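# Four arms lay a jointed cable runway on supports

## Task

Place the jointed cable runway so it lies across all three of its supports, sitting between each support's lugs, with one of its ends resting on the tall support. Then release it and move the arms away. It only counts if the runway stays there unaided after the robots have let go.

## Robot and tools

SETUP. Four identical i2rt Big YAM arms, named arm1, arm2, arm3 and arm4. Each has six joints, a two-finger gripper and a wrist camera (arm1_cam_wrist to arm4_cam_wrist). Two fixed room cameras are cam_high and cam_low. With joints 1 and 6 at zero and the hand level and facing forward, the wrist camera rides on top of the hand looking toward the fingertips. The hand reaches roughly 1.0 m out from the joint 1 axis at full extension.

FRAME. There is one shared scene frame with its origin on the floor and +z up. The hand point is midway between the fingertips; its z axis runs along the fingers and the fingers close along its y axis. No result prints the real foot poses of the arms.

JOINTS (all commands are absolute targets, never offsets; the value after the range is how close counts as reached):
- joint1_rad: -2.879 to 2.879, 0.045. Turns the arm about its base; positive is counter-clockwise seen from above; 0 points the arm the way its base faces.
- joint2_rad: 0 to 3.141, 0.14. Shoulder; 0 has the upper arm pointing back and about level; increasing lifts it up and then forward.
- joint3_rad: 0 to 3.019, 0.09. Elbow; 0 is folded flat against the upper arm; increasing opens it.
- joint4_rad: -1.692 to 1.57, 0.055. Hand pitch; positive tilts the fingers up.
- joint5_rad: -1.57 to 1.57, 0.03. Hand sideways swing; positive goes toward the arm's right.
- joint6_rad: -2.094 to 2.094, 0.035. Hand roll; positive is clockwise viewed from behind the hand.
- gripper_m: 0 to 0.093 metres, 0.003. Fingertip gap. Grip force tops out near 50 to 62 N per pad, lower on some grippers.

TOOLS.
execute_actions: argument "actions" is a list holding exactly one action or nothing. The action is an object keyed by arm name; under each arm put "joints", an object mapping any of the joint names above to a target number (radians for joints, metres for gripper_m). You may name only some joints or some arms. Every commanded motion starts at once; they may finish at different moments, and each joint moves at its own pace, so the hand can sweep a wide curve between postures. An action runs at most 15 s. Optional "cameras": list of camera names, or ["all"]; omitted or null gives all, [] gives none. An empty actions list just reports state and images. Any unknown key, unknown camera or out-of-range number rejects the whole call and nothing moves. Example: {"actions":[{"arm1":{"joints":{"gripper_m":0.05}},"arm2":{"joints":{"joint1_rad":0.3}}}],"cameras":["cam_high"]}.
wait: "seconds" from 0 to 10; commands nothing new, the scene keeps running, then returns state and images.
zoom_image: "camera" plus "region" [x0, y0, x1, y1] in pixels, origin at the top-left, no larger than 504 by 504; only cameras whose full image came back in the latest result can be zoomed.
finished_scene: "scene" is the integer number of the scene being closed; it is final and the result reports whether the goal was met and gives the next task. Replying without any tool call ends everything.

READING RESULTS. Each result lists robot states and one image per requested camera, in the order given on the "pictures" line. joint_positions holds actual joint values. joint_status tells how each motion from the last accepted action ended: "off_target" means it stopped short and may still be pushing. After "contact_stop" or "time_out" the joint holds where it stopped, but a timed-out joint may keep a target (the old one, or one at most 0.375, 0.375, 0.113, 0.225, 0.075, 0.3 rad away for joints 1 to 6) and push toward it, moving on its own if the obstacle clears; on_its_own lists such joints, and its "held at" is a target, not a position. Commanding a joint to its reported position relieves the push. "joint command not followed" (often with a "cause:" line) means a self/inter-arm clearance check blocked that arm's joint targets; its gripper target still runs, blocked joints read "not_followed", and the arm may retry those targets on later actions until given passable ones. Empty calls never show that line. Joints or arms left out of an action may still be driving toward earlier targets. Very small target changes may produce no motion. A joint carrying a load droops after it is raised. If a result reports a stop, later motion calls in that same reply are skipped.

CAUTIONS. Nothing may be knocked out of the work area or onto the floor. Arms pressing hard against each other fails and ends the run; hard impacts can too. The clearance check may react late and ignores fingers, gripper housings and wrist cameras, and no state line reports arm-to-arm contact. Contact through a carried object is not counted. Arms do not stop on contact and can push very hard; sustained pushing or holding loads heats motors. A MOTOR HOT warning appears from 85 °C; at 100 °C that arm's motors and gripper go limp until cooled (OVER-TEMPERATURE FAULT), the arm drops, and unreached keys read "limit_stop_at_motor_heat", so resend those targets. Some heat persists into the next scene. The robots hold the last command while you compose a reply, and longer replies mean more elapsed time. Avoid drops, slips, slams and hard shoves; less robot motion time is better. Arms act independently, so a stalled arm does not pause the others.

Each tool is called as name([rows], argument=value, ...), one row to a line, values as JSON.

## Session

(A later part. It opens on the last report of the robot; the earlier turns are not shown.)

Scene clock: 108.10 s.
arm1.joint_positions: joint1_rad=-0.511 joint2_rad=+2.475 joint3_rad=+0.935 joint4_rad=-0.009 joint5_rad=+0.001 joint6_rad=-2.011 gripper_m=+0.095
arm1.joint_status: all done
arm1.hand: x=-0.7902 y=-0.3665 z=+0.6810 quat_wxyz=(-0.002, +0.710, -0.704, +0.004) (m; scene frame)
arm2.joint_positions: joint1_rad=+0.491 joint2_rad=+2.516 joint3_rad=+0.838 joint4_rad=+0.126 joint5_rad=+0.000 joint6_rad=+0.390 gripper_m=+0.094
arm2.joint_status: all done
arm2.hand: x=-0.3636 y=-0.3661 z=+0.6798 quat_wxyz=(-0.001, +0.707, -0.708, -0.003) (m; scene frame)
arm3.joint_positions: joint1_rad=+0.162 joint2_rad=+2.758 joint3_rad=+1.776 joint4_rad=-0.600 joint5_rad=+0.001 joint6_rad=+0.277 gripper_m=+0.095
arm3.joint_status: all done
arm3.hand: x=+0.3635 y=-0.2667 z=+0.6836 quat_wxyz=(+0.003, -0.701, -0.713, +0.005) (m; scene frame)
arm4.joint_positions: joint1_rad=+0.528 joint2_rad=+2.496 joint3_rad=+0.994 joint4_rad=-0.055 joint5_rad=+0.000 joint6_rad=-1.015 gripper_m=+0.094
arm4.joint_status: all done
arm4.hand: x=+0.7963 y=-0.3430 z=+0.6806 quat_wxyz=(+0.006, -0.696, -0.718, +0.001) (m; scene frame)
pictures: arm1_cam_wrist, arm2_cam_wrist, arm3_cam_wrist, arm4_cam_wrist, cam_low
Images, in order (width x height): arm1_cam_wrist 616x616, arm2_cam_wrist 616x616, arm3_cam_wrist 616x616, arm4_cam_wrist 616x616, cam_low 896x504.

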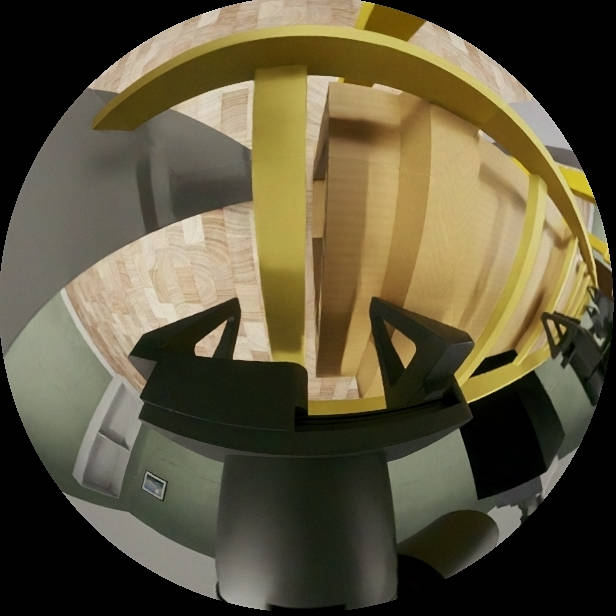

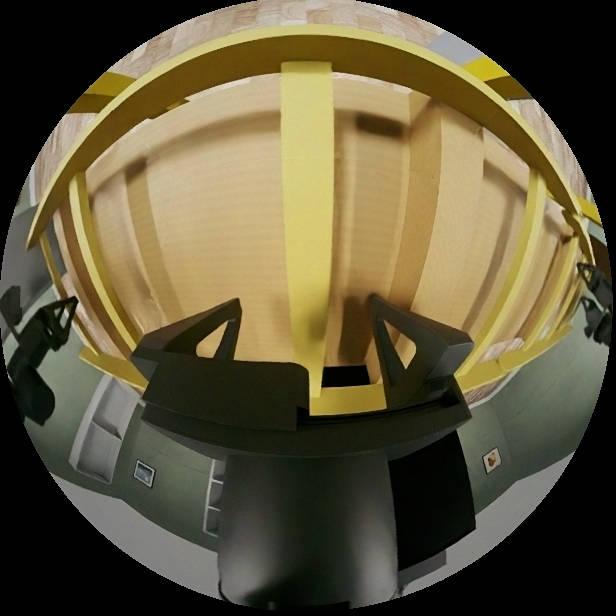

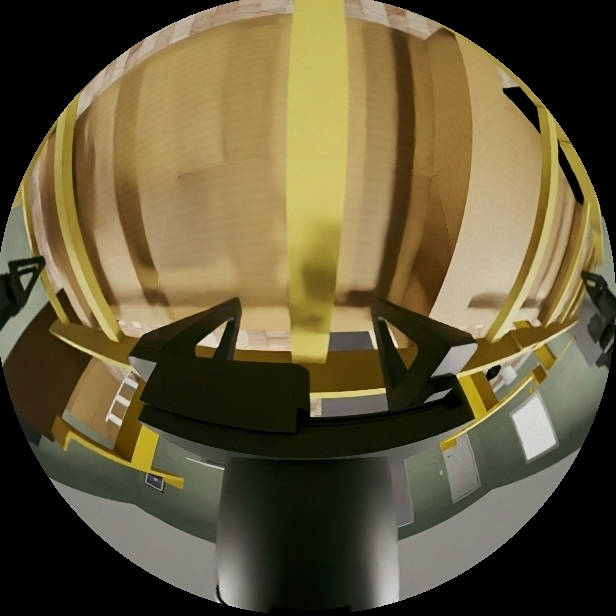

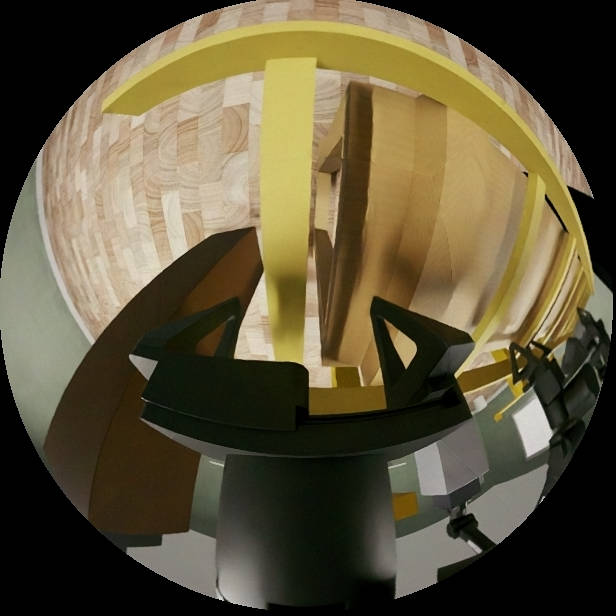

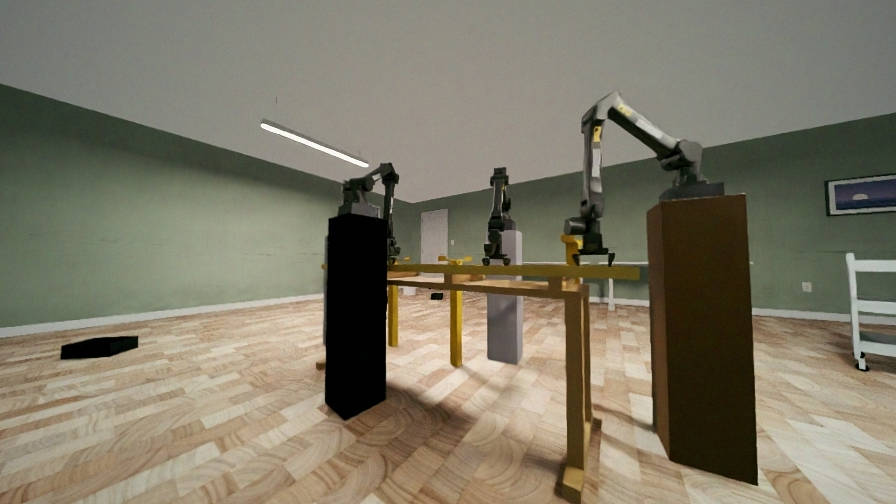

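execute_actions([
  {"arm1":{"joints":{"joint1_rad":-0.538,"joint2_rad":2.513,"joint3_rad":0.92,"joint4_rad":0.042,"joint6_rad":-2.02,"gripper_m":0.06}},"arm2":{"joints":{"joint2_rad":2.558,"joint3_rad":0.858,"joint4_rad":0.148,"gripper_m":0.06}},"arm3":{"joints":{"joint1_rad":0.148,"joint2_rad":2.80,"joint3_rad":1.826,"joint4_rad":-0.584,"gripper_m":0.06}},"arm4":{"joints":{"joint1_rad":0.552,"joint2_rad":2.535,"joint3_rad":0.994,"joint4_rad":-0.011,"gripper_m":0.06}}},
], cameras=["arm1_cam_wrist","arm2_cam_wrist","arm3_cam_wrist","arm4_cam_wrist"])

Scene clock: 117.07 s.
arm1.joint_positions: joint1_rad=-0.527 joint2_rad=+2.503 joint3_rad=+0.926 joint4_rad=+0.032 joint5_rad=+0.001 joint6_rad=-2.011 gripper_m=+0.060
arm1.joint_status: all done
arm1.hand: x=-0.8005 y=-0.3681 z=+0.6711 quat_wxyz=(-0.002, +0.705, -0.710, +0.005) (m; scene frame)
arm2.joint_positions: joint1_rad=+0.491 joint2_rad=+2.534 joint3_rad=+0.854 joint4_rad=+0.136 joint5_rad=+0.000 joint6_rad=+0.390 gripper_m=+0.060
arm2.joint_status: all done
arm2.hand: x=-0.3650 y=-0.3627 z=+0.6734 quat_wxyz=(-0.003, +0.707, -0.708, -0.006) (m; scene frame)
arm3.joint_positions: joint1_rad=+0.162 joint2_rad=+2.781 joint3_rad=+1.789 joint4_rad=-0.596 joint5_rad=+0.001 joint6_rad=+0.277 gripper_m=+0.060
arm3.joint_status: all done
arm3.hand: x=+0.3623 y=-0.2640 z=+0.6730 quat_wxyz=(+0.006, -0.701, -0.713, +0.004) (m; scene frame)
arm4.joint_positions: joint1_rad=+0.538 joint2_rad=+2.515 joint3_rad=+0.994 joint4_rad=-0.027 joint5_rad=+0.000 joint6_rad=-1.015 gripper_m=+0.060
arm4.joint_status: all done
arm4.hand: x=+0.8000 y=-0.3453 z=+0.6736 quat_wxyz=(+0.007, -0.693, -0.721, +0.005) (m; scene frame)
pictures: arm1_cam_wrist, arm2_cam_wrist, arm3_cam_wrist, arm4_cam_wrist
Images, in order (width x height): arm1_cam_wrist 616x616, arm2_cam_wrist 616x616, arm3_cam_wrist 616x616, arm4_cam_wrist 616x616.

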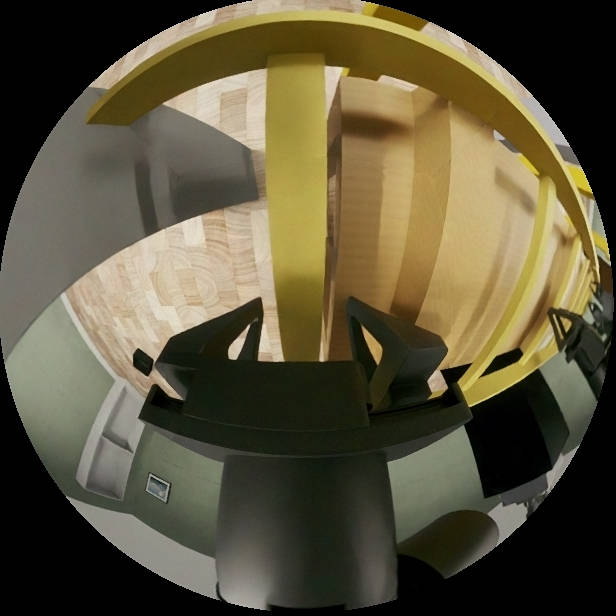

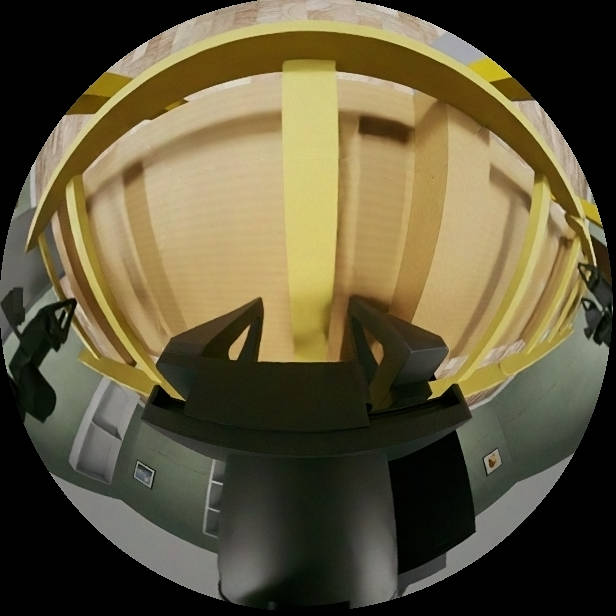

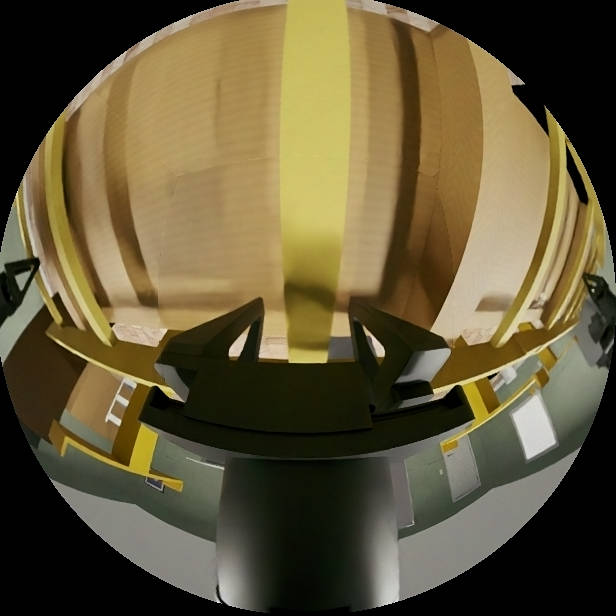

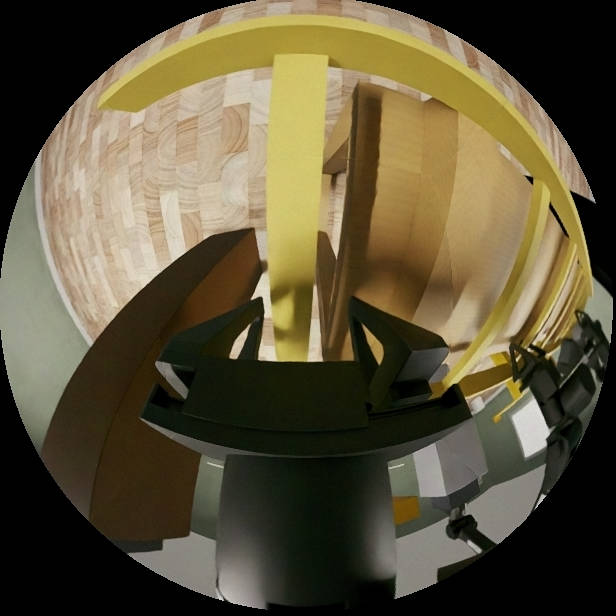

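execute_actions([
  {"arm1":{"joints":{"gripper_m":0.0}},"arm2":{"joints":{"gripper_m":0.0}},"arm3":{"joints":{"gripper_m":0.0}},"arm4":{"joints":{"joint1_rad":0.564,"joint3_rad":0.972,"joint4_rad":0.003,"joint6_rad":-0.98}}},
], cameras=["arm4_cam_wrist"])

Scene clock: 121.80 s.
arm1.joint_positions: joint1_rad=-0.528 joint2_rad=+2.505 joint3_rad=+0.922 joint4_rad=+0.033 joint5_rad=+0.005 joint6_rad=-2.017 gripper_m=+0.025
arm1.joint_status: gripper_m off_target (ended at +0.025, target +0.000)
arm1.hand: x=-0.8035 y=-0.3678 z=+0.6706 quat_wxyz=(+0.000, +0.706, -0.708, +0.004) (m; scene frame)
arm2.joint_positions: joint1_rad=+0.490 joint2_rad=+2.537 joint3_rad=+0.853 joint4_rad=+0.138 joint5_rad=+0.014 joint6_rad=+0.388 gripper_m=+0.024
arm2.joint_status: gripper_m off_target (ended at +0.024, target +0.000)
arm2.hand: x=-0.3619 y=-0.3629 z=+0.6728 quat_wxyz=(-0.009, +0.707, -0.707, -0.003) (m; scene frame)
arm3.joint_positions: joint1_rad=+0.159 joint2_rad=+2.781 joint3_rad=+1.789 joint4_rad=-0.595 joint5_rad=+0.001 joint6_rad=+0.286 gripper_m=+0.025
arm3.joint_status: gripper_m off_target (ended at +0.025, target +0.000)
arm3.hand: x=+0.3609 y=-0.2644 z=+0.6728 quat_wxyz=(+0.005, -0.705, -0.709, +0.004) (m; scene frame)
arm4.joint_positions: joint1_rad=+0.551 joint2_rad=+2.515 joint3_rad=+0.974 joint4_rad=-0.012 joint5_rad=+0.000 joint6_rad=-0.996 gripper_m=+0.060
arm4.joint_status: all done
arm4.hand: x=+0.8104 y=-0.3443 z=+0.6733 quat_wxyz=(+0.006, -0.695, -0.719, +0.003) (m; scene frame)
pictures: arm4_cam_wrist
Images, in order (width x height): arm4_cam_wrist 616x616.

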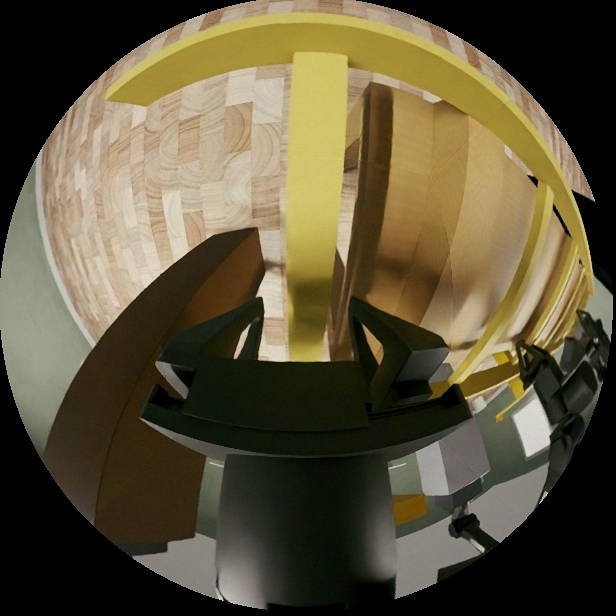

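execute_actions([
  {"arm4":{"joints":{"gripper_m":0.0}}},
], cameras=[])

execute_actions([
  {"arm1":{"joints":{"joint2_rad":2.315,"joint3_rad":0.836,"joint4_rad":-0.063}},"arm2":{"joints":{"joint2_rad":2.345,"joint3_rad":0.762,"joint4_rad":0.046}},"arm3":{"joints":{"joint2_rad":2.635,"joint3_rad":1.705,"joint4_rad":-0.635}},"arm4":{"joints":{"joint2_rad":2.338,"joint3_rad":0.892,"joint4_rad":-0.099}}},
], cameras=["arm2_cam_wrist","cam_high","cam_low"])

Scene clock: 135.63 s.
arm1.joint_positions: joint1_rad=-0.528 joint2_rad=+2.505 joint3_rad=+0.922 joint4_rad=+0.033 joint5_rad=+0.005 joint6_rad=-2.017 gripper_m=+0.025
arm1.joint_status: not commanded
arm1.hand: x=-0.8035 y=-0.3678 z=+0.6706 quat_wxyz=(+0.000, +0.706, -0.708, +0.004) (m; scene frame)
arm2.joint_positions: joint1_rad=+0.490 joint2_rad=+2.537 joint3_rad=+0.853 joint4_rad=+0.138 joint5_rad=+0.014 joint6_rad=+0.388 gripper_m=+0.024
arm2.joint_status: not commanded
arm2.hand: x=-0.3619 y=-0.3629 z=+0.6728 quat_wxyz=(-0.009, +0.707, -0.707, -0.003) (m; scene frame)
arm3.joint_positions: joint1_rad=+0.159 joint2_rad=+2.781 joint3_rad=+1.789 joint4_rad=-0.595 joint5_rad=+0.001 joint6_rad=+0.286 gripper_m=+0.025
arm3.joint_status: not commanded
arm3.hand: x=+0.3609 y=-0.2644 z=+0.6728 quat_wxyz=(+0.005, -0.705, -0.709, +0.004) (m; scene frame)
arm4.joint_positions: joint1_rad=+0.551 joint2_rad=+2.516 joint3_rad=+0.974 joint4_rad=-0.009 joint5_rad=+0.002 joint6_rad=-0.987 gripper_m=+0.024
arm4.joint_status: gripper_m off_target (ended at +0.024, target +0.000)
arm4.hand: x=+0.8098 y=-0.3444 z=+0.6731 quat_wxyz=(+0.007, -0.698, -0.716, +0.004) (m; scene frame)
pictures: none
No camera images: the call's "cameras" was empty. Leave "cameras" out to get every camera's image.

Scene clock: 136.67 s.
arm1.joint_positions: joint1_rad=-0.530 joint2_rad=+2.343 joint3_rad=+0.846 joint4_rad=-0.066 joint5_rad=+0.008 joint6_rad=-2.024 gripper_m=+0.025
arm1.joint_status: all done
arm1.hand: x=-0.8058 y=-0.3682 z=+0.7251 quat_wxyz=(+0.004, +0.708, -0.706, -0.002) (m; scene frame)
arm2.joint_positions: joint1_rad=+0.489 joint2_rad=+2.452 joint3_rad=+0.815 joint4_rad=+0.087 joint5_rad=+0.003 joint6_rad=+0.384 gripper_m=+0.024
arm2.joint_status: all done
arm2.hand: x=-0.3644 y=-0.3608 z=+0.7001 quat_wxyz=(-0.004, +0.708, -0.706, -0.003) (m; scene frame)
arm3.joint_positions: joint1_rad=+0.152 joint2_rad=+2.713 joint3_rad=+1.721 joint4_rad=-0.593 joint5_rad=-0.018 joint6_rad=+0.279 gripper_m=+0.025
arm3.joint_status: all done
arm3.hand: x=+0.3586 y=-0.2592 z=+0.6982 quat_wxyz=(+0.000, -0.705, -0.709, -0.004) (m; scene frame)
arm4.joint_positions: joint1_rad=+0.541 joint2_rad=+2.383 joint3_rad=+0.910 joint4_rad=-0.086 joint5_rad=+0.017 joint6_rad=-0.987 gripper_m=+0.024
arm4.joint_status: all done
arm4.hand: x=+0.8067 y=-0.3393 z=+0.7194 quat_wxyz=(+0.014, -0.702, -0.713, -0.002) (m; scene frame)
pictures: arm2_cam_wrist, cam_high, cam_low
Images, in order (width x height): arm2_cam_wrist 616x616, cam_high 896x504, cam_low 896x504.

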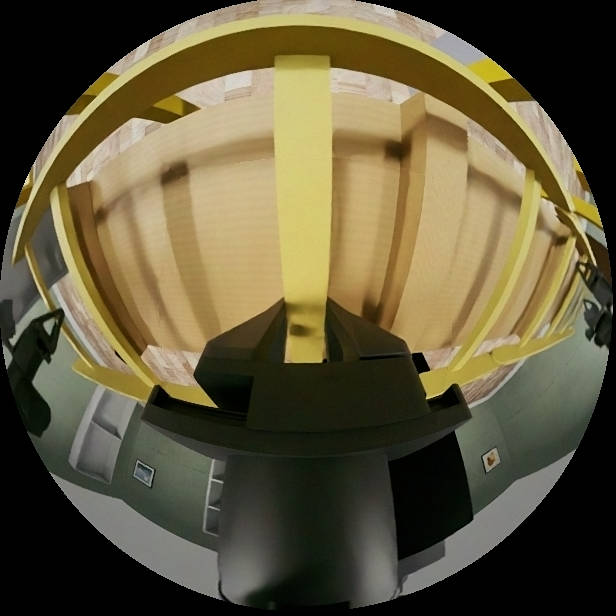

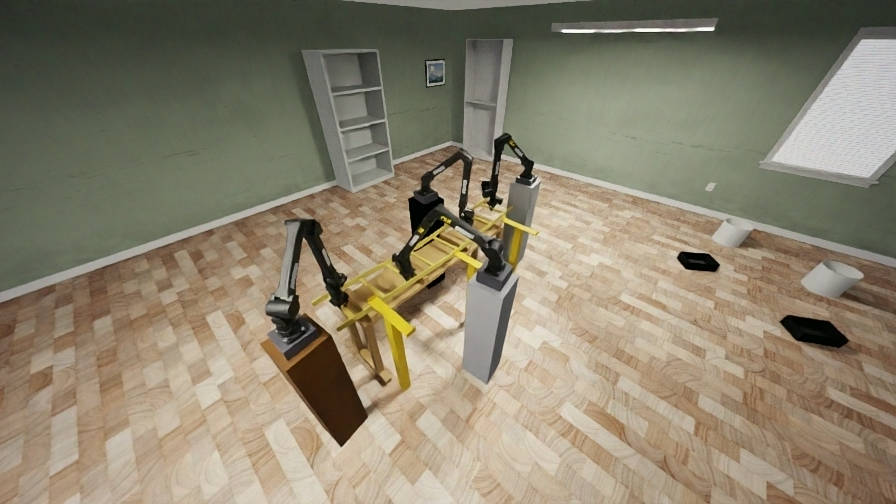

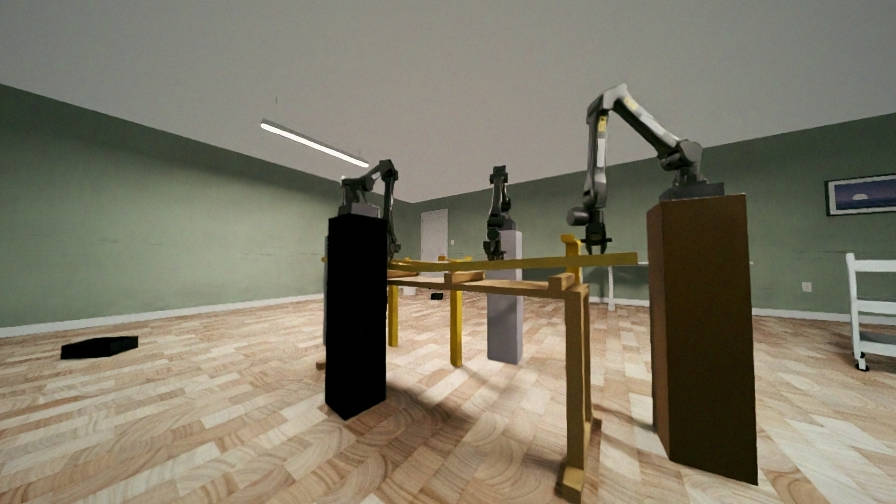

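execute_actions([
  {"arm1":{"joints":{"joint2_rad":2.07,"joint3_rad":0.768,"joint4_rad":-0.212}},"arm2":{"joints":{"joint2_rad":2.02,"joint3_rad":0.683,"joint4_rad":-0.107}},"arm3":{"joints":{"joint2_rad":2.39,"joint3_rad":1.65,"joint4_rad":-0.705}},"arm4":{"joints":{"joint2_rad":2.095,"joint3_rad":0.823,"joint4_rad":-0.238}}},
], cameras=["cam_low"])

execute_actions(actions=[], cameras=[])

Scene clock: 144.57 s.
arm1.joint_positions: joint1_rad=-0.535 joint2_rad=+2.093 joint3_rad=+0.764 joint4_rad=-0.218 joint5_rad=+0.006 joint6_rad=-2.025 gripper_m=+0.025
arm1.joint_status: all done
arm1.hand: x=-0.8036 y=-0.3712 z=+0.8056 quat_wxyz=(+0.001, +0.707, -0.707, +0.005) (m; scene frame)
arm2.joint_positions: joint1_rad=+0.488 joint2_rad=+2.138 joint3_rad=+0.683 joint4_rad=-0.092 joint5_rad=+0.010 joint6_rad=+0.385 gripper_m=+0.024
arm2.joint_status: all done
arm2.hand: x=-0.3620 y=-0.3633 z=+0.7965 quat_wxyz=(-0.007, +0.707, -0.707, -0.003) (m; scene frame)
arm3.joint_positions: joint1_rad=+0.153 joint2_rad=+2.505 joint3_rad=+1.626 joint4_rad=-0.698 joint5_rad=-0.015 joint6_rad=+0.282 gripper_m=+0.025
arm3.joint_status: all done
arm3.hand: x=+0.3619 y=-0.2666 z=+0.7989 quat_wxyz=(-0.003, -0.706, -0.709, -0.001) (m; scene frame)
arm4.joint_positions: joint1_rad=+0.556 joint2_rad=+2.125 joint3_rad=+0.818 joint4_rad=-0.234 joint5_rad=+0.007 joint6_rad=-0.975 gripper_m=+0.024
arm4.joint_status: all done
arm4.hand: x=+0.8090 y=-0.3479 z=+0.8056 quat_wxyz=(+0.011, -0.700, -0.714, +0.008) (m; scene frame)
pictures: cam_low
Images, in order (width x height): cam_low 896x504.

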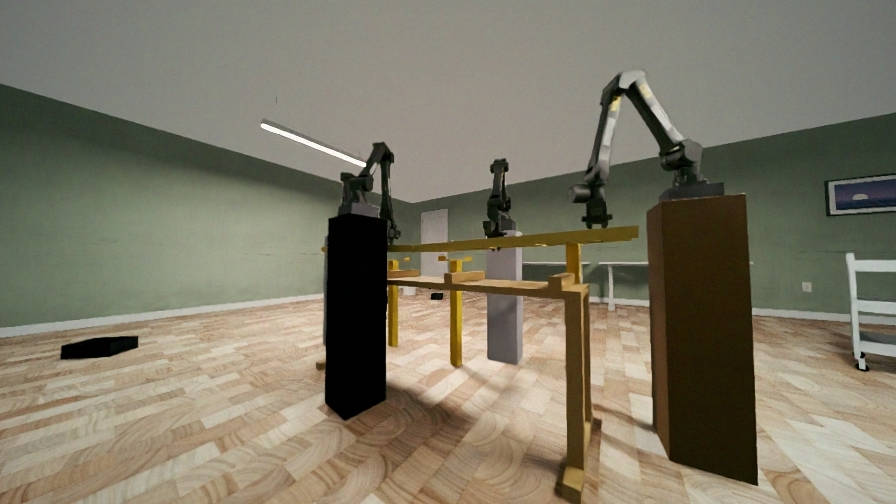

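Scene clock: 144.57 s.
arm1.joint_positions: joint1_rad=-0.535 joint2_rad=+2.093 joint3_rad=+0.764 joint4_rad=-0.218 joint5_rad=+0.006 joint6_rad=-2.025 gripper_m=+0.025
arm1.joint_status: all done
arm1.hand: x=-0.8036 y=-0.3712 z=+0.8056 quat_wxyz=(+0.001, +0.707, -0.707, +0.005) (m; scene frame)
arm2.joint_positions: joint1_rad=+0.488 joint2_rad=+2.138 joint3_rad=+0.683 joint4_rad=-0.092 joint5_rad=+0.010 joint6_rad=+0.385 gripper_m=+0.024
arm2.joint_status: all done
arm2.hand: x=-0.3620 y=-0.3633 z=+0.7965 quat_wxyz=(-0.007, +0.707, -0.707, -0.003) (m; scene frame)
arm3.joint_positions: joint1_rad=+0.153 joint2_rad=+2.505 joint3_rad=+1.626 joint4_rad=-0.698 joint5_rad=-0.015 joint6_rad=+0.282 gripper_m=+0.025
arm3.joint_status: all done
arm3.hand: x=+0.3619 y=-0.2666 z=+0.7989 quat_wxyz=(-0.003, -0.706, -0.709, -0.001) (m; scene frame)
arm4.joint_positions: joint1_rad=+0.556 joint2_rad=+2.125 joint3_rad=+0.818 joint4_rad=-0.234 joint5_rad=+0.007 joint6_rad=-0.975 gripper_m=+0.024
arm4.joint_status: all done
arm4.hand: x=+0.8090 y=-0.3479 z=+0.8056 quat_wxyz=(+0.011, -0.700, -0.714, +0.008) (m; scene frame)
pictures: none
No camera images: the call's "cameras" was empty. Leave "cameras" out to get every camera's image.

execute_actions([
  {"arm1":{"joints":{"joint2_rad":2.06,"joint3_rad":0.765,"joint4_rad":-0.225}},"arm2":{"joints":{"joint2_rad":1.995,"joint3_rad":0.68,"joint4_rad":-0.115}},"arm3":{"joints":{"joint1_rad":0.137,"joint2_rad":2.33,"joint3_rad":1.62,"joint4_rad":-0.715,"joint5_rad":-0.065,"joint6_rad":0.265}},"arm4":{"joints":{"joint1_rad":0.538,"joint2_rad":1.985,"joint3_rad":0.85,"joint4_rad":-0.44,"joint5_rad":-0.03,"joint6_rad":-0.995}}},
], cameras=[])

execute_actions([
  {"arm1":{"joints":{"joint2_rad":2.052,"joint3_rad":0.761,"joint4_rad":-0.236}},"arm2":{"joints":{"joint2_rad":1.97,"joint3_rad":0.675,"joint4_rad":-0.133}},"arm3":{"joints":{"joint1_rad":0.121,"joint2_rad":2.273,"joint3_rad":1.585,"joint4_rad":-0.727,"joint5_rad":-0.116,"joint6_rad":0.25}},"arm4":{"joints":{"joint1_rad":0.521,"joint2_rad":1.868,"joint3_rad":0.885,"joint4_rad":-0.641,"joint5_rad":-0.065,"joint6_rad":-1.01}}},
], cameras=["cam_low","cam_high"])

Scene clock: 168.67 s.
arm1.joint_positions: joint1_rad=-0.535 joint2_rad=+2.090 joint3_rad=+0.764 joint4_rad=-0.223 joint5_rad=+0.002 joint6_rad=-2.028 gripper_m=+0.025
arm1.joint_status: all done
arm1.hand: x=-0.8035 y=-0.3703 z=+0.8066 quat_wxyz=(-0.001, +0.708, -0.707, +0.004) (m; scene frame)
arm2.joint_positions: joint1_rad=+0.488 joint2_rad=+2.138 joint3_rad=+0.686 joint4_rad=-0.093 joint5_rad=+0.015 joint6_rad=+0.385 gripper_m=+0.024
arm2.joint_status: joint2_rad time_out (moved +0.000 of -0.143); the others done
arm2.on_its_own: joint2_rad reads +2.138 and still pushes toward +1.995 since a time_out
arm2.hand: x=-0.3617 y=-0.3617 z=+0.7966 quat_wxyz=(-0.010, +0.707, -0.707, -0.003) (m; scene frame)
arm3.joint_positions: joint1_rad=+0.141 joint2_rad=+2.461 joint3_rad=+1.597 joint4_rad=-0.707 joint5_rad=-0.064 joint6_rad=+0.271 gripper_m=+0.025
arm3.joint_status: all done
arm3.hand: x=+0.3629 y=-0.2646 z=+0.8180 quat_wxyz=(-0.018, -0.706, -0.708, -0.020) (m; scene frame)
arm4.joint_positions: joint1_rad=+0.540 joint2_rad=+2.017 joint3_rad=+0.835 joint4_rad=-0.411 joint5_rad=-0.020 joint6_rad=-0.984 gripper_m=+0.024
arm4.joint_status: all done
arm4.hand: x=+0.8081 y=-0.3472 z=+0.8470 quat_wxyz=(-0.007, -0.703, -0.711, -0.015) (m; scene frame)
pictures: none
No camera images: the call's "cameras" was empty. Leave "cameras" out to get every camera's image.

not run: a stop came earlier in this reply.

execute_actions([
  {"arm1":{"joints":{"joint2_rad":2.045,"joint3_rad":0.761,"joint4_rad":-0.24}},"arm2":{"joints":{"joint2_rad":1.95,"joint3_rad":0.675,"joint4_rad":-0.14}},"arm3":{"joints":{"joint1_rad":0.121,"joint2_rad":2.255,"joint3_rad":1.585,"joint4_rad":-0.735,"joint5_rad":-0.116,"joint6_rad":0.25}},"arm4":{"joints":{"joint1_rad":0.521,"joint2_rad":1.865,"joint3_rad":0.895,"joint4_rad":-0.66,"joint5_rad":-0.07,"joint6_rad":-1.02}}},
], cameras=["cam_low","cam_high"])

Scene clock: 173.03 s.
arm1.joint_positions: joint1_rad=-0.535 joint2_rad=+2.068 joint3_rad=+0.760 joint4_rad=-0.243 joint5_rad=-0.004 joint6_rad=-2.028 gripper_m=+0.025
arm1.joint_status: all done
arm1.hand: x=-0.8032 y=-0.3694 z=+0.8136 quat_wxyz=(-0.004, +0.708, -0.706, +0.002) (m; scene frame)
arm2.joint_positions: joint1_rad=+0.488 joint2_rad=+2.097 joint3_rad=+0.676 joint4_rad=-0.120 joint5_rad=+0.020 joint6_rad=+0.385 gripper_m=+0.024
arm2.joint_status: joint2_rad time_out (moved -0.041 of -0.188); the others done
arm2.on_its_own: joint2_rad reads +2.097 and still pushes toward +1.950 since a time_out
arm2.hand: x=-0.3613 y=-0.3604 z=+0.8086 quat_wxyz=(-0.013, +0.707, -0.707, -0.004) (m; scene frame)
arm3.joint_positions: joint1_rad=+0.127 joint2_rad=+2.387 joint3_rad=+1.558 joint4_rad=-0.726 joint5_rad=-0.114 joint6_rad=+0.260 gripper_m=+0.025
arm3.joint_status: all done
arm3.hand: x=+0.3627 y=-0.2634 z=+0.8518 quat_wxyz=(-0.038, -0.706, -0.706, -0.038) (m; scene frame)
arm4.joint_positions: joint1_rad=+0.520 joint2_rad=+1.891 joint3_rad=+0.872 joint4_rad=-0.623 joint5_rad=-0.055 joint6_rad=-1.000 gripper_m=+0.024
arm4.joint_status: all done
arm4.hand: x=+0.8051 y=-0.3481 z=+0.9017 quat_wxyz=(-0.029, -0.705, -0.708, -0.035) (m; scene frame)
pictures: cam_high, cam_low
Images, in order (width x height): cam_high 896x504, cam_low 896x504.

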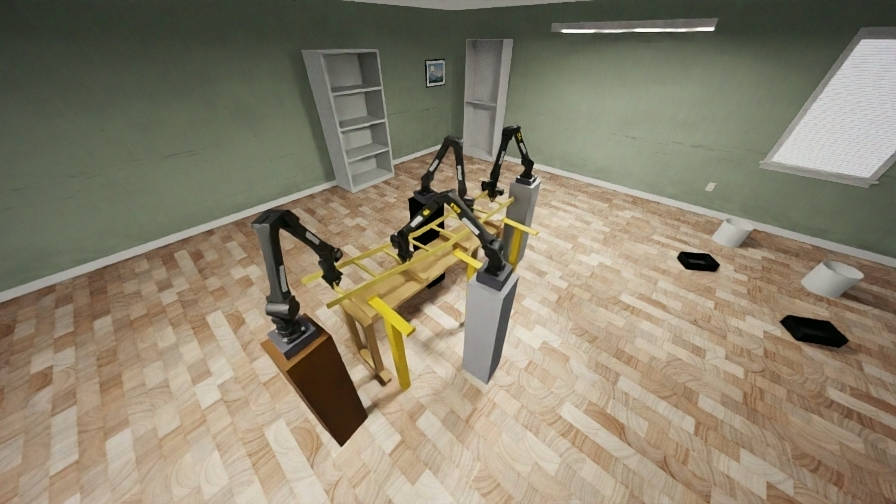

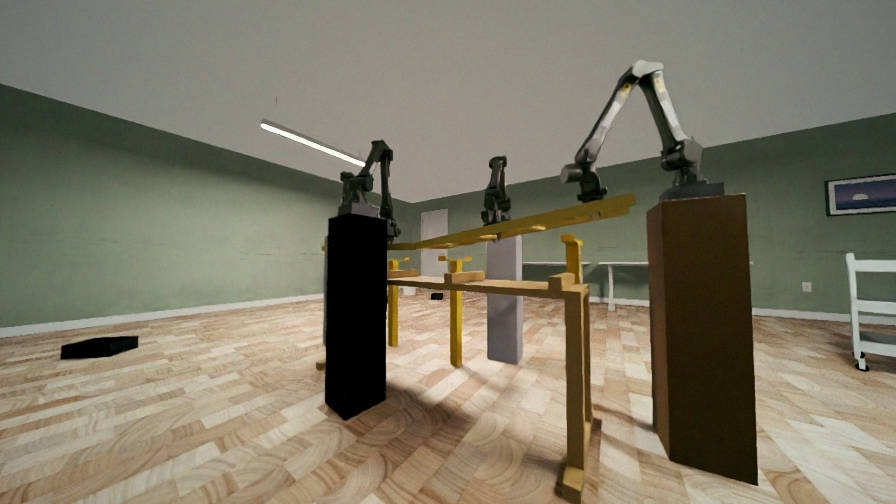

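execute_actions([
  {"arm1":{"joints":{"joint1_rad":-0.263,"joint2_rad":2.014,"joint3_rad":0.681,"joint4_rad":-0.177,"joint6_rad":-1.753}},"arm2":{"joints":{"joint1_rad":0.398,"joint2_rad":2.02,"joint3_rad":0.945,"joint4_rad":-0.314,"joint5_rad":0,"joint6_rad":0.292}},"arm3":{"joints":{"joint1_rad":0.168,"joint2_rad":2.10,"joint3_rad":1.265,"joint4_rad":-0.538,"joint5_rad":-0.114,"joint6_rad":0.295}},"arm4":{"joints":{"joint1_rad":0.302,"joint2_rad":1.826,"joint3_rad":0.775,"joint4_rad":-0.61,"joint5_rad":-0.042,"joint6_rad":-1.23}}},
], cameras=[])

Scene clock: 184.77 s.
arm1.joint_positions: joint1_rad=-0.263 joint2_rad=+2.038 joint3_rad=+0.673 joint4_rad=-0.184 joint5_rad=-0.004 joint6_rad=-1.761 gripper_m=+0.025
arm1.joint_status: all done
arm1.hand: x=-0.8014 y=-0.2698 z=+0.8163 quat_wxyz=(-0.006, +0.709, -0.705, +0.001) (m; scene frame)
arm2.joint_positions: joint1_rad=+0.396 joint2_rad=+2.145 joint3_rad=+0.918 joint4_rad=-0.284 joint5_rad=+0.016 joint6_rad=+0.287 gripper_m=+0.024
arm2.joint_status: all done
arm2.hand: x=-0.3598 y=-0.2615 z=+0.8136 quat_wxyz=(-0.019, +0.709, -0.705, -0.017) (m; scene frame)
arm3.joint_positions: joint1_rad=+0.177 joint2_rad=+2.237 joint3_rad=+1.230 joint4_rad=-0.560 joint5_rad=-0.119 joint6_rad=+0.309 gripper_m=+0.025
arm3.joint_status: all done
arm3.hand: x=+0.3643 y=-0.1660 z=+0.8553 quat_wxyz=(-0.031, -0.705, -0.707, -0.044) (m; scene frame)
arm4.joint_positions: joint1_rad=+0.294 joint2_rad=+1.848 joint3_rad=+0.761 joint4_rad=-0.602 joint5_rad=-0.028 joint6_rad=-1.213 gripper_m=+0.024
arm4.joint_status: all done
arm4.hand: x=+0.8083 y=-0.2495 z=+0.8989 quat_wxyz=(-0.033, -0.709, -0.703, -0.054) (m; scene frame)
pictures: none
No camera images: the call's "cameras" was empty. Leave "cameras" out to get every camera's image.

execute_actions([
  {"arm1":{"joints":{"joint1_rad":0.016,"joint2_rad":2.011,"joint3_rad":0.672,"joint4_rad":-0.168,"joint6_rad":-1.466}},"arm2":{"joints":{"joint1_rad":0.352,"joint2_rad":2.12,"joint3_rad":1.225,"joint4_rad":-0.50,"joint5_rad":0,"joint6_rad":0.245}},"arm3":{"joints":{"joint1_rad":0.21,"joint2_rad":2.0,"joint3_rad":0.995,"joint4_rad":-0.35,"joint5_rad":-0.112,"joint6_rad":0.335}},"arm4":{"joints":{"joint1_rad":0.075,"joint2_rad":1.796,"joint3_rad":0.725,"joint4_rad":-0.585,"joint5_rad":-0.015,"joint6_rad":-1.475}}},
], cameras=[])

execute_actions([
  {"arm1":{"joints":{"joint1_rad":0.29,"joint2_rad":2.022,"joint3_rad":0.738,"joint4_rad":-0.214,"joint6_rad":-1.192}},"arm2":{"joints":{"joint1_rad":0.315,"joint2_rad":2.245,"joint3_rad":1.548,"joint4_rad":-0.69,"joint5_rad":0,"joint6_rad":0.208}},"arm3":{"joints":{"joint1_rad":0.292,"joint2_rad":1.925,"joint3_rad":0.74,"joint4_rad":-0.17,"joint5_rad":-0.107,"joint6_rad":0.418}},"arm4":{"joints":{"joint1_rad":-0.182,"joint2_rad":1.801,"joint3_rad":0.735,"joint4_rad":-0.588,"joint5_rad":0.02,"joint6_rad":-1.73}}},
], cameras=[])

Scene clock: 193.10 s.
arm1.joint_positions: joint1_rad=+0.012 joint2_rad=+2.038 joint3_rad=+0.657 joint4_rad=-0.175 joint5_rad=+0.005 joint6_rad=-1.488 gripper_m=+0.025
arm1.joint_status: all done
arm1.hand: x=-0.8048 y=-0.1800 z=+0.8158 quat_wxyz=(-0.002, +0.710, -0.704, +0.000) (m; scene frame)
arm2.joint_positions: joint1_rad=+0.351 joint2_rad=+2.246 joint3_rad=+1.183 joint4_rad=-0.449 joint5_rad=+0.007 joint6_rad=+0.239 gripper_m=+0.024
arm2.joint_status: all done
arm2.hand: x=-0.3631 y=-0.1759 z=+0.8106 quat_wxyz=(-0.016, +0.710, -0.704, -0.017) (m; scene frame)
arm3.joint_positions: joint1_rad=+0.222 joint2_rad=+2.128 joint3_rad=+0.958 joint4_rad=-0.376 joint5_rad=-0.128 joint6_rad=+0.366 gripper_m=+0.025
arm3.joint_status: all done
arm3.hand: x=+0.3602 y=-0.0831 z=+0.8555 quat_wxyz=(-0.041, -0.709, -0.703, -0.046) (m; scene frame)
arm4.joint_positions: joint1_rad=+0.067 joint2_rad=+1.820 joint3_rad=+0.714 joint4_rad=-0.582 joint5_rad=-0.009 joint6_rad=-1.434 gripper_m=+0.024
arm4.joint_status: joint6_rad time_out (moved -0.220 of -0.262); the others done
arm4.on_its_own: joint6_rad reads -1.434 and still pushes toward -1.475 since a time_out
arm4.hand: x=+0.8041 y=-0.1697 z=+0.9014 quat_wxyz=(-0.034, -0.711, -0.701, -0.050) (m; scene frame)
pictures: none
No camera images: the call's "cameras" was empty. Leave "cameras" out to get every camera's image.

not run: a stop came earlier in this reply.

execute_actions([
  {"arm1":{"joints":{"joint1_rad":0.293,"joint2_rad":2.03,"joint3_rad":0.745,"joint4_rad":-0.21,"joint6_rad":-1.195}},"arm2":{"joints":{"joint1_rad":0.315,"joint2_rad":2.25,"joint3_rad":1.56,"joint4_rad":-0.70,"joint5_rad":0,"joint6_rad":0.205}},"arm3":{"joints":{"joint1_rad":0.292,"joint2_rad":1.93,"joint3_rad":0.74,"joint4_rad":-0.165,"joint5_rad":-0.107,"joint6_rad":0.435}},"arm4":{"joints":{"joint1_rad":-0.19,"joint2_rad":1.80,"joint3_rad":0.735,"joint4_rad":-0.588,"joint5_rad":0.02,"joint6_rad":-1.70}}},
], cameras=[])

execute_actions([
  {"arm1":{"joints":{"joint1_rad":0.52,"joint2_rad":2.068,"joint3_rad":0.873,"joint4_rad":-0.30,"joint6_rad":-0.97}},"arm2":{"joints":{"joint1_rad":0.288,"joint2_rad":2.42,"joint3_rad":1.955,"joint4_rad":-0.91,"joint5_rad":0,"joint6_rad":0.178}},"arm3":{"joints":{"joint1_rad":0.42,"joint2_rad":1.905,"joint3_rad":0.51,"joint4_rad":0.03,"joint5_rad":-0.099,"joint6_rad":0.565}},"arm4":{"joints":{"joint1_rad":-0.425,"joint2_rad":1.84,"joint3_rad":0.805,"joint4_rad":-0.615,"joint5_rad":0.05,"joint6_rad":-1.935}}},
])

Scene clock: 201.03 s.
arm1.joint_positions: joint1_rad=+0.283 joint2_rad=+2.055 joint3_rad=+0.708 joint4_rad=-0.213 joint5_rad=+0.010 joint6_rad=-1.222 gripper_m=+0.025
arm1.joint_status: all done
arm1.hand: x=-0.8085 y=-0.0880 z=+0.8154 quat_wxyz=(-0.001, +0.712, -0.702, +0.000) (m; scene frame)
arm2.joint_positions: joint1_rad=+0.315 joint2_rad=+2.378 joint3_rad=+1.499 joint4_rad=-0.634 joint5_rad=+0.000 joint6_rad=+0.198 gripper_m=+0.024
arm2.joint_status: joint4_rad time_out (moved -0.185 of -0.251); the others done
arm2.on_its_own: joint4_rad reads -0.634 and still pushes toward -0.700 since a time_out
arm2.hand: x=-0.3649 y=-0.0855 z=+0.8084 quat_wxyz=(-0.014, +0.712, -0.702, -0.018) (m; scene frame)
arm3.joint_positions: joint1_rad=+0.303 joint2_rad=+2.037 joint3_rad=+0.704 joint4_rad=-0.194 joint5_rad=-0.125 joint6_rad=+0.460 gripper_m=+0.025
arm3.joint_status: all done
arm3.hand: x=+0.3571 y=+0.0059 z=+0.8569 quat_wxyz=(-0.044, -0.713, -0.699, -0.044) (m; scene frame)
arm4.joint_positions: joint1_rad=-0.188 joint2_rad=+1.820 joint3_rad=+0.719 joint4_rad=-0.583 joint5_rad=+0.018 joint6_rad=-1.670 gripper_m=+0.024
arm4.joint_status: all done
arm4.hand: x=+0.8021 y=-0.0827 z=+0.9034 quat_wxyz=(-0.034, -0.716, -0.695, -0.048) (m; scene frame)
pictures: none
No camera images: the call's "cameras" was empty. Leave "cameras" out to get every camera's image.

not run: a stop came earlier in this reply.

execute_actions([
  {"arm1":{"joints":{"joint1_rad":0.524,"joint2_rad":2.075,"joint3_rad":0.89,"joint4_rad":-0.30,"joint6_rad":-0.975}},"arm2":{"joints":{"joint1_rad":0.285,"joint2_rad":2.43,"joint3_rad":1.975,"joint4_rad":-0.875,"joint5_rad":0,"joint6_rad":0.175}},"arm3":{"joints":{"joint1_rad":0.42,"joint2_rad":1.918,"joint3_rad":0.53,"joint4_rad":0.035,"joint5_rad":-0.105,"joint6_rad":0.575}},"arm4":{"joints":{"joint1_rad":-0.425,"joint2_rad":1.835,"joint3_rad":0.81,"joint4_rad":-0.612,"joint5_rad":0.05,"joint6_rad":-1.915}}},
])

Scene clock: 211.60 s.
arm1.joint_positions: joint1_rad=+0.443 joint2_rad=+2.129 joint3_rad=+0.824 joint4_rad=-0.301 joint5_rad=+0.065 joint6_rad=-1.053 gripper_m=+0.025
arm1.joint_status: joint1_rad time_out (moved +0.160 of +0.241); joint6_rad time_out (moved +0.169 of +0.247); the others done
arm1.on_its_own: joint1_rad reads +0.443 and still pushes toward +0.524 since a time_out; joint6_rad reads -1.053 and still pushes toward -0.975 since a time_out
arm1.hand: x=-0.8041 y=-0.0329 z=+0.8019 quat_wxyz=(+0.026, +0.709, -0.705, +0.020) (m; scene frame)
arm2.joint_positions: joint1_rad=+0.288 joint2_rad=+2.533 joint3_rad=+1.815 joint4_rad=-0.884 joint5_rad=-0.006 joint6_rad=+0.172 gripper_m=+0.024
arm2.joint_status: joint3_rad time_out (moved +0.315 of +0.476); the others done
arm2.on_its_own: joint3_rad reads +1.815 and still pushes toward +1.927 since a time_out
arm2.hand: x=-0.3597 y=-0.0325 z=+0.7986 quat_wxyz=(+0.014, +0.712, -0.702, +0.017) (m; scene frame)
arm3.joint_positions: joint1_rad=+0.411 joint2_rad=+2.046 joint3_rad=+0.552 joint4_rad=+0.025 joint5_rad=-0.091 joint6_rad=+0.571 gripper_m=+0.025
arm3.joint_status: all done
arm3.hand: x=+0.3621 y=+0.0602 z=+0.8448 quat_wxyz=(-0.062, -0.713, -0.698, -0.025) (m; scene frame)
arm4.joint_positions: joint1_rad=-0.372 joint2_rad=+1.843 joint3_rad=+0.758 joint4_rad=-0.620 joint5_rad=-0.001 joint6_rad=-1.863 gripper_m=+0.024
arm4.joint_status: joint1_rad time_out (moved -0.184 of -0.237); joint5_rad time_out (moved -0.019 of +0.032); joint6_rad time_out (moved -0.193 of -0.245); the others done
arm4.on_its_own: joint1_rad reads -0.372 and still pushes toward -0.425 since a time_out; joint5_rad reads -0.001 and still pushes toward +0.050 since a time_out; joint6_rad reads -1.863 and still pushes toward -1.915 since a time_out
arm4.hand: x=+0.8074 y=-0.0249 z=+0.9038 quat_wxyz=(-0.055, -0.714, -0.697, -0.036) (m; scene frame)
pictures: arm1_cam_wrist, arm2_cam_wrist, arm3_cam_wrist, arm4_cam_wrist, cam_high, cam_low
Images, in order (width x height): arm1_cam_wrist 616x616, arm2_cam_wrist 616x616, arm3_cam_wrist 616x616, arm4_cam_wrist 616x616, cam_high 896x504, cam_low 896x504.

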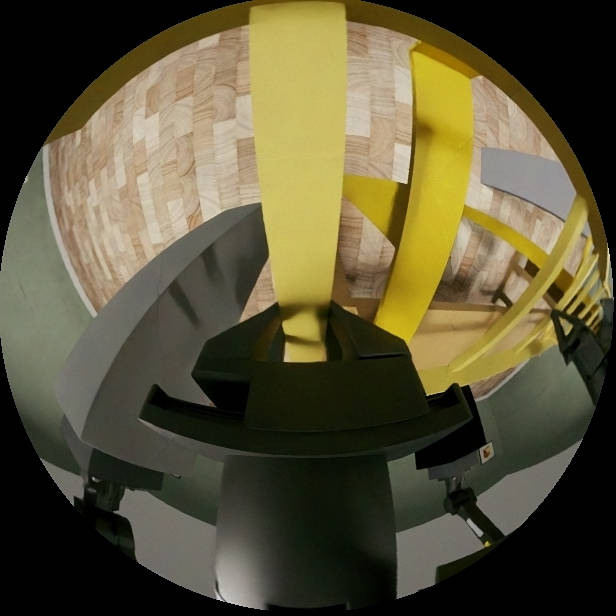

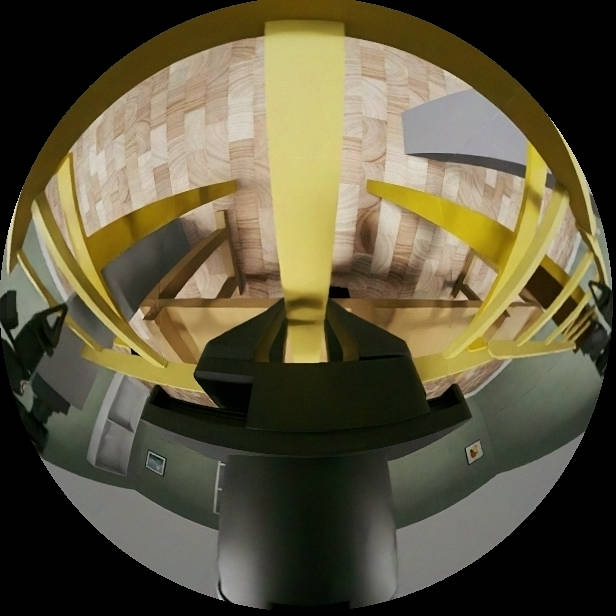

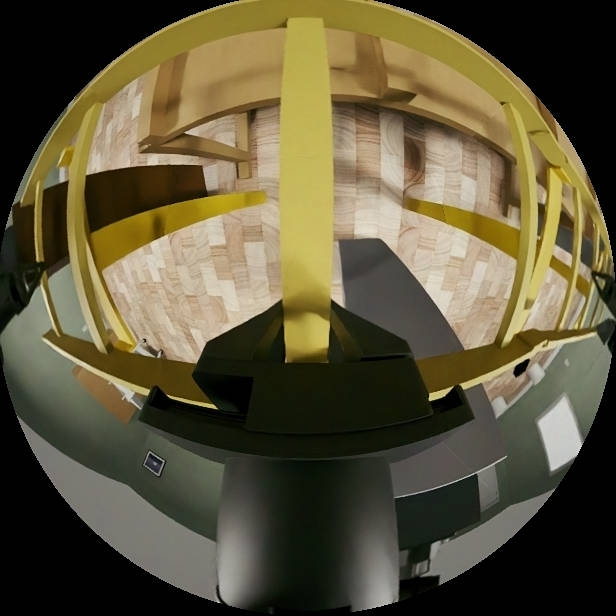

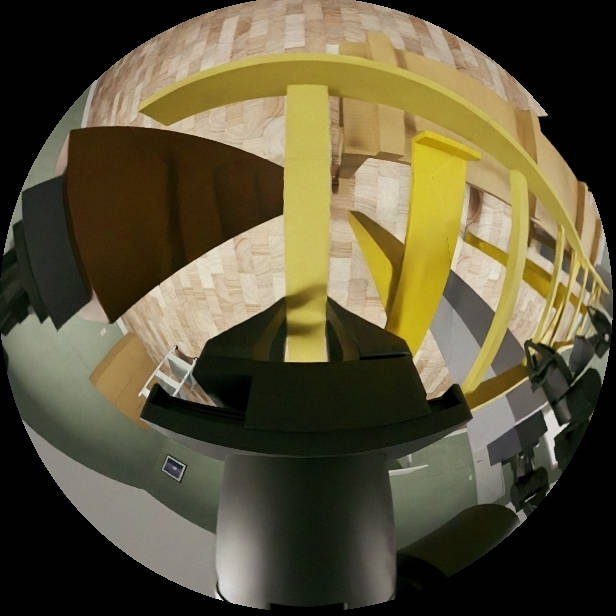

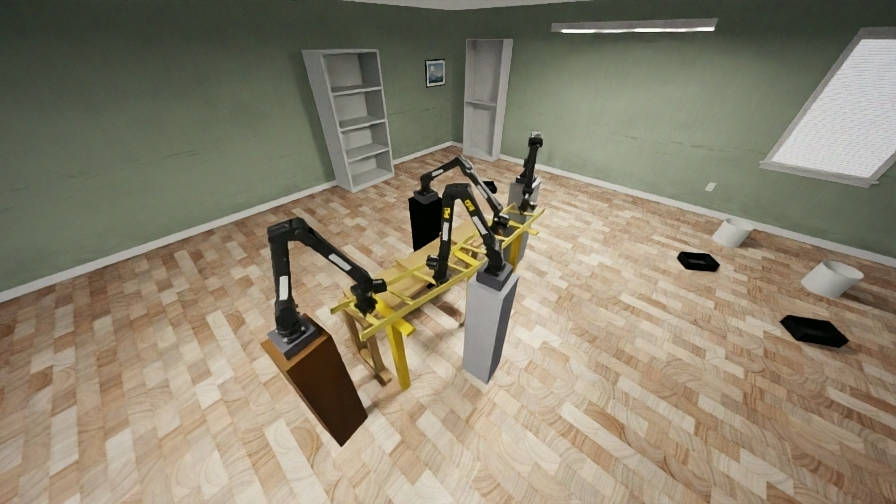

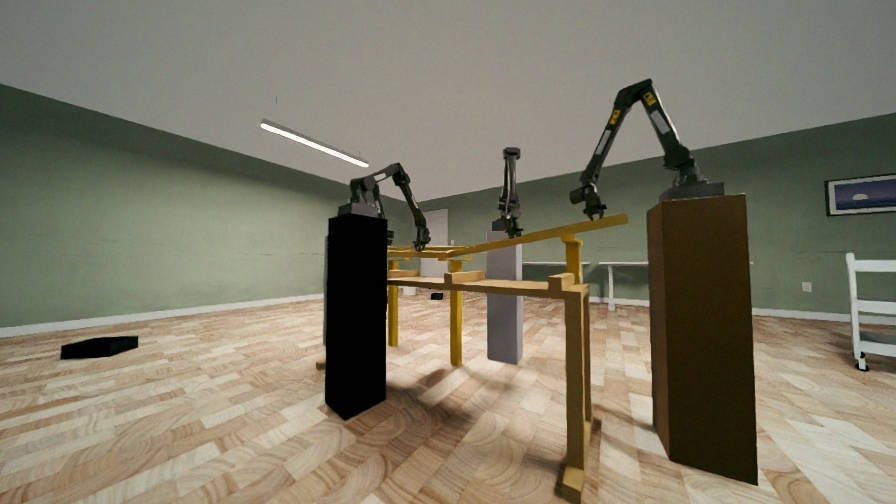

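zoom_image(camera="cam_low", region=[380, 200, 640, 300])

zoom_image(camera="cam_high", region=[330, 190, 580, 370])

zoom_image(camera="arm3_cam_wrist", region=[440, 90, 616, 400])

Region (380, 200, 640, 300) of cam_low's 896x504 image, scaled by 1.938, with more detail than that image has; it fills the top 194 rows of this view, and the rest is white.

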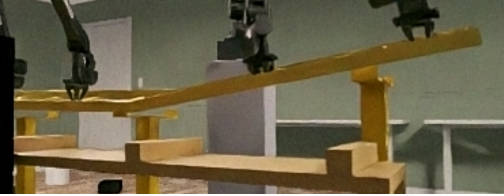

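Region (330, 190, 580, 370) of cam_high's 896x504 image, scaled by 2.016, with more detail than that image has; it fills the top 363 rows of this view, and the rest is white.

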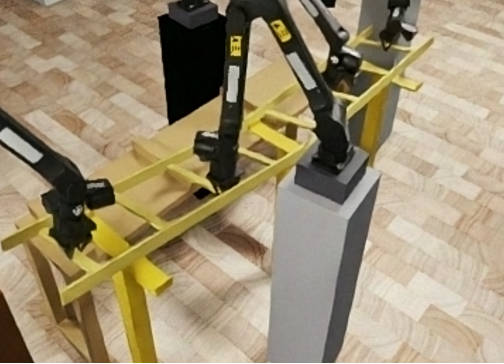

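Region (440, 90, 616, 400) of arm3_cam_wrist's 616x616 image, scaled by 1.626, with more detail than that image has; it fills the left 286 columns of this view, and the rest is white.

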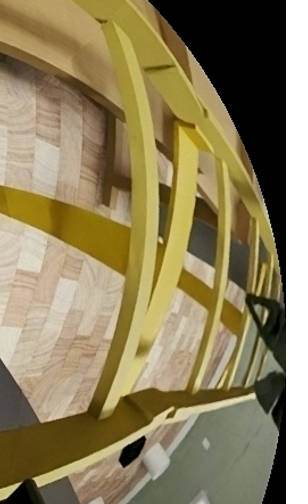

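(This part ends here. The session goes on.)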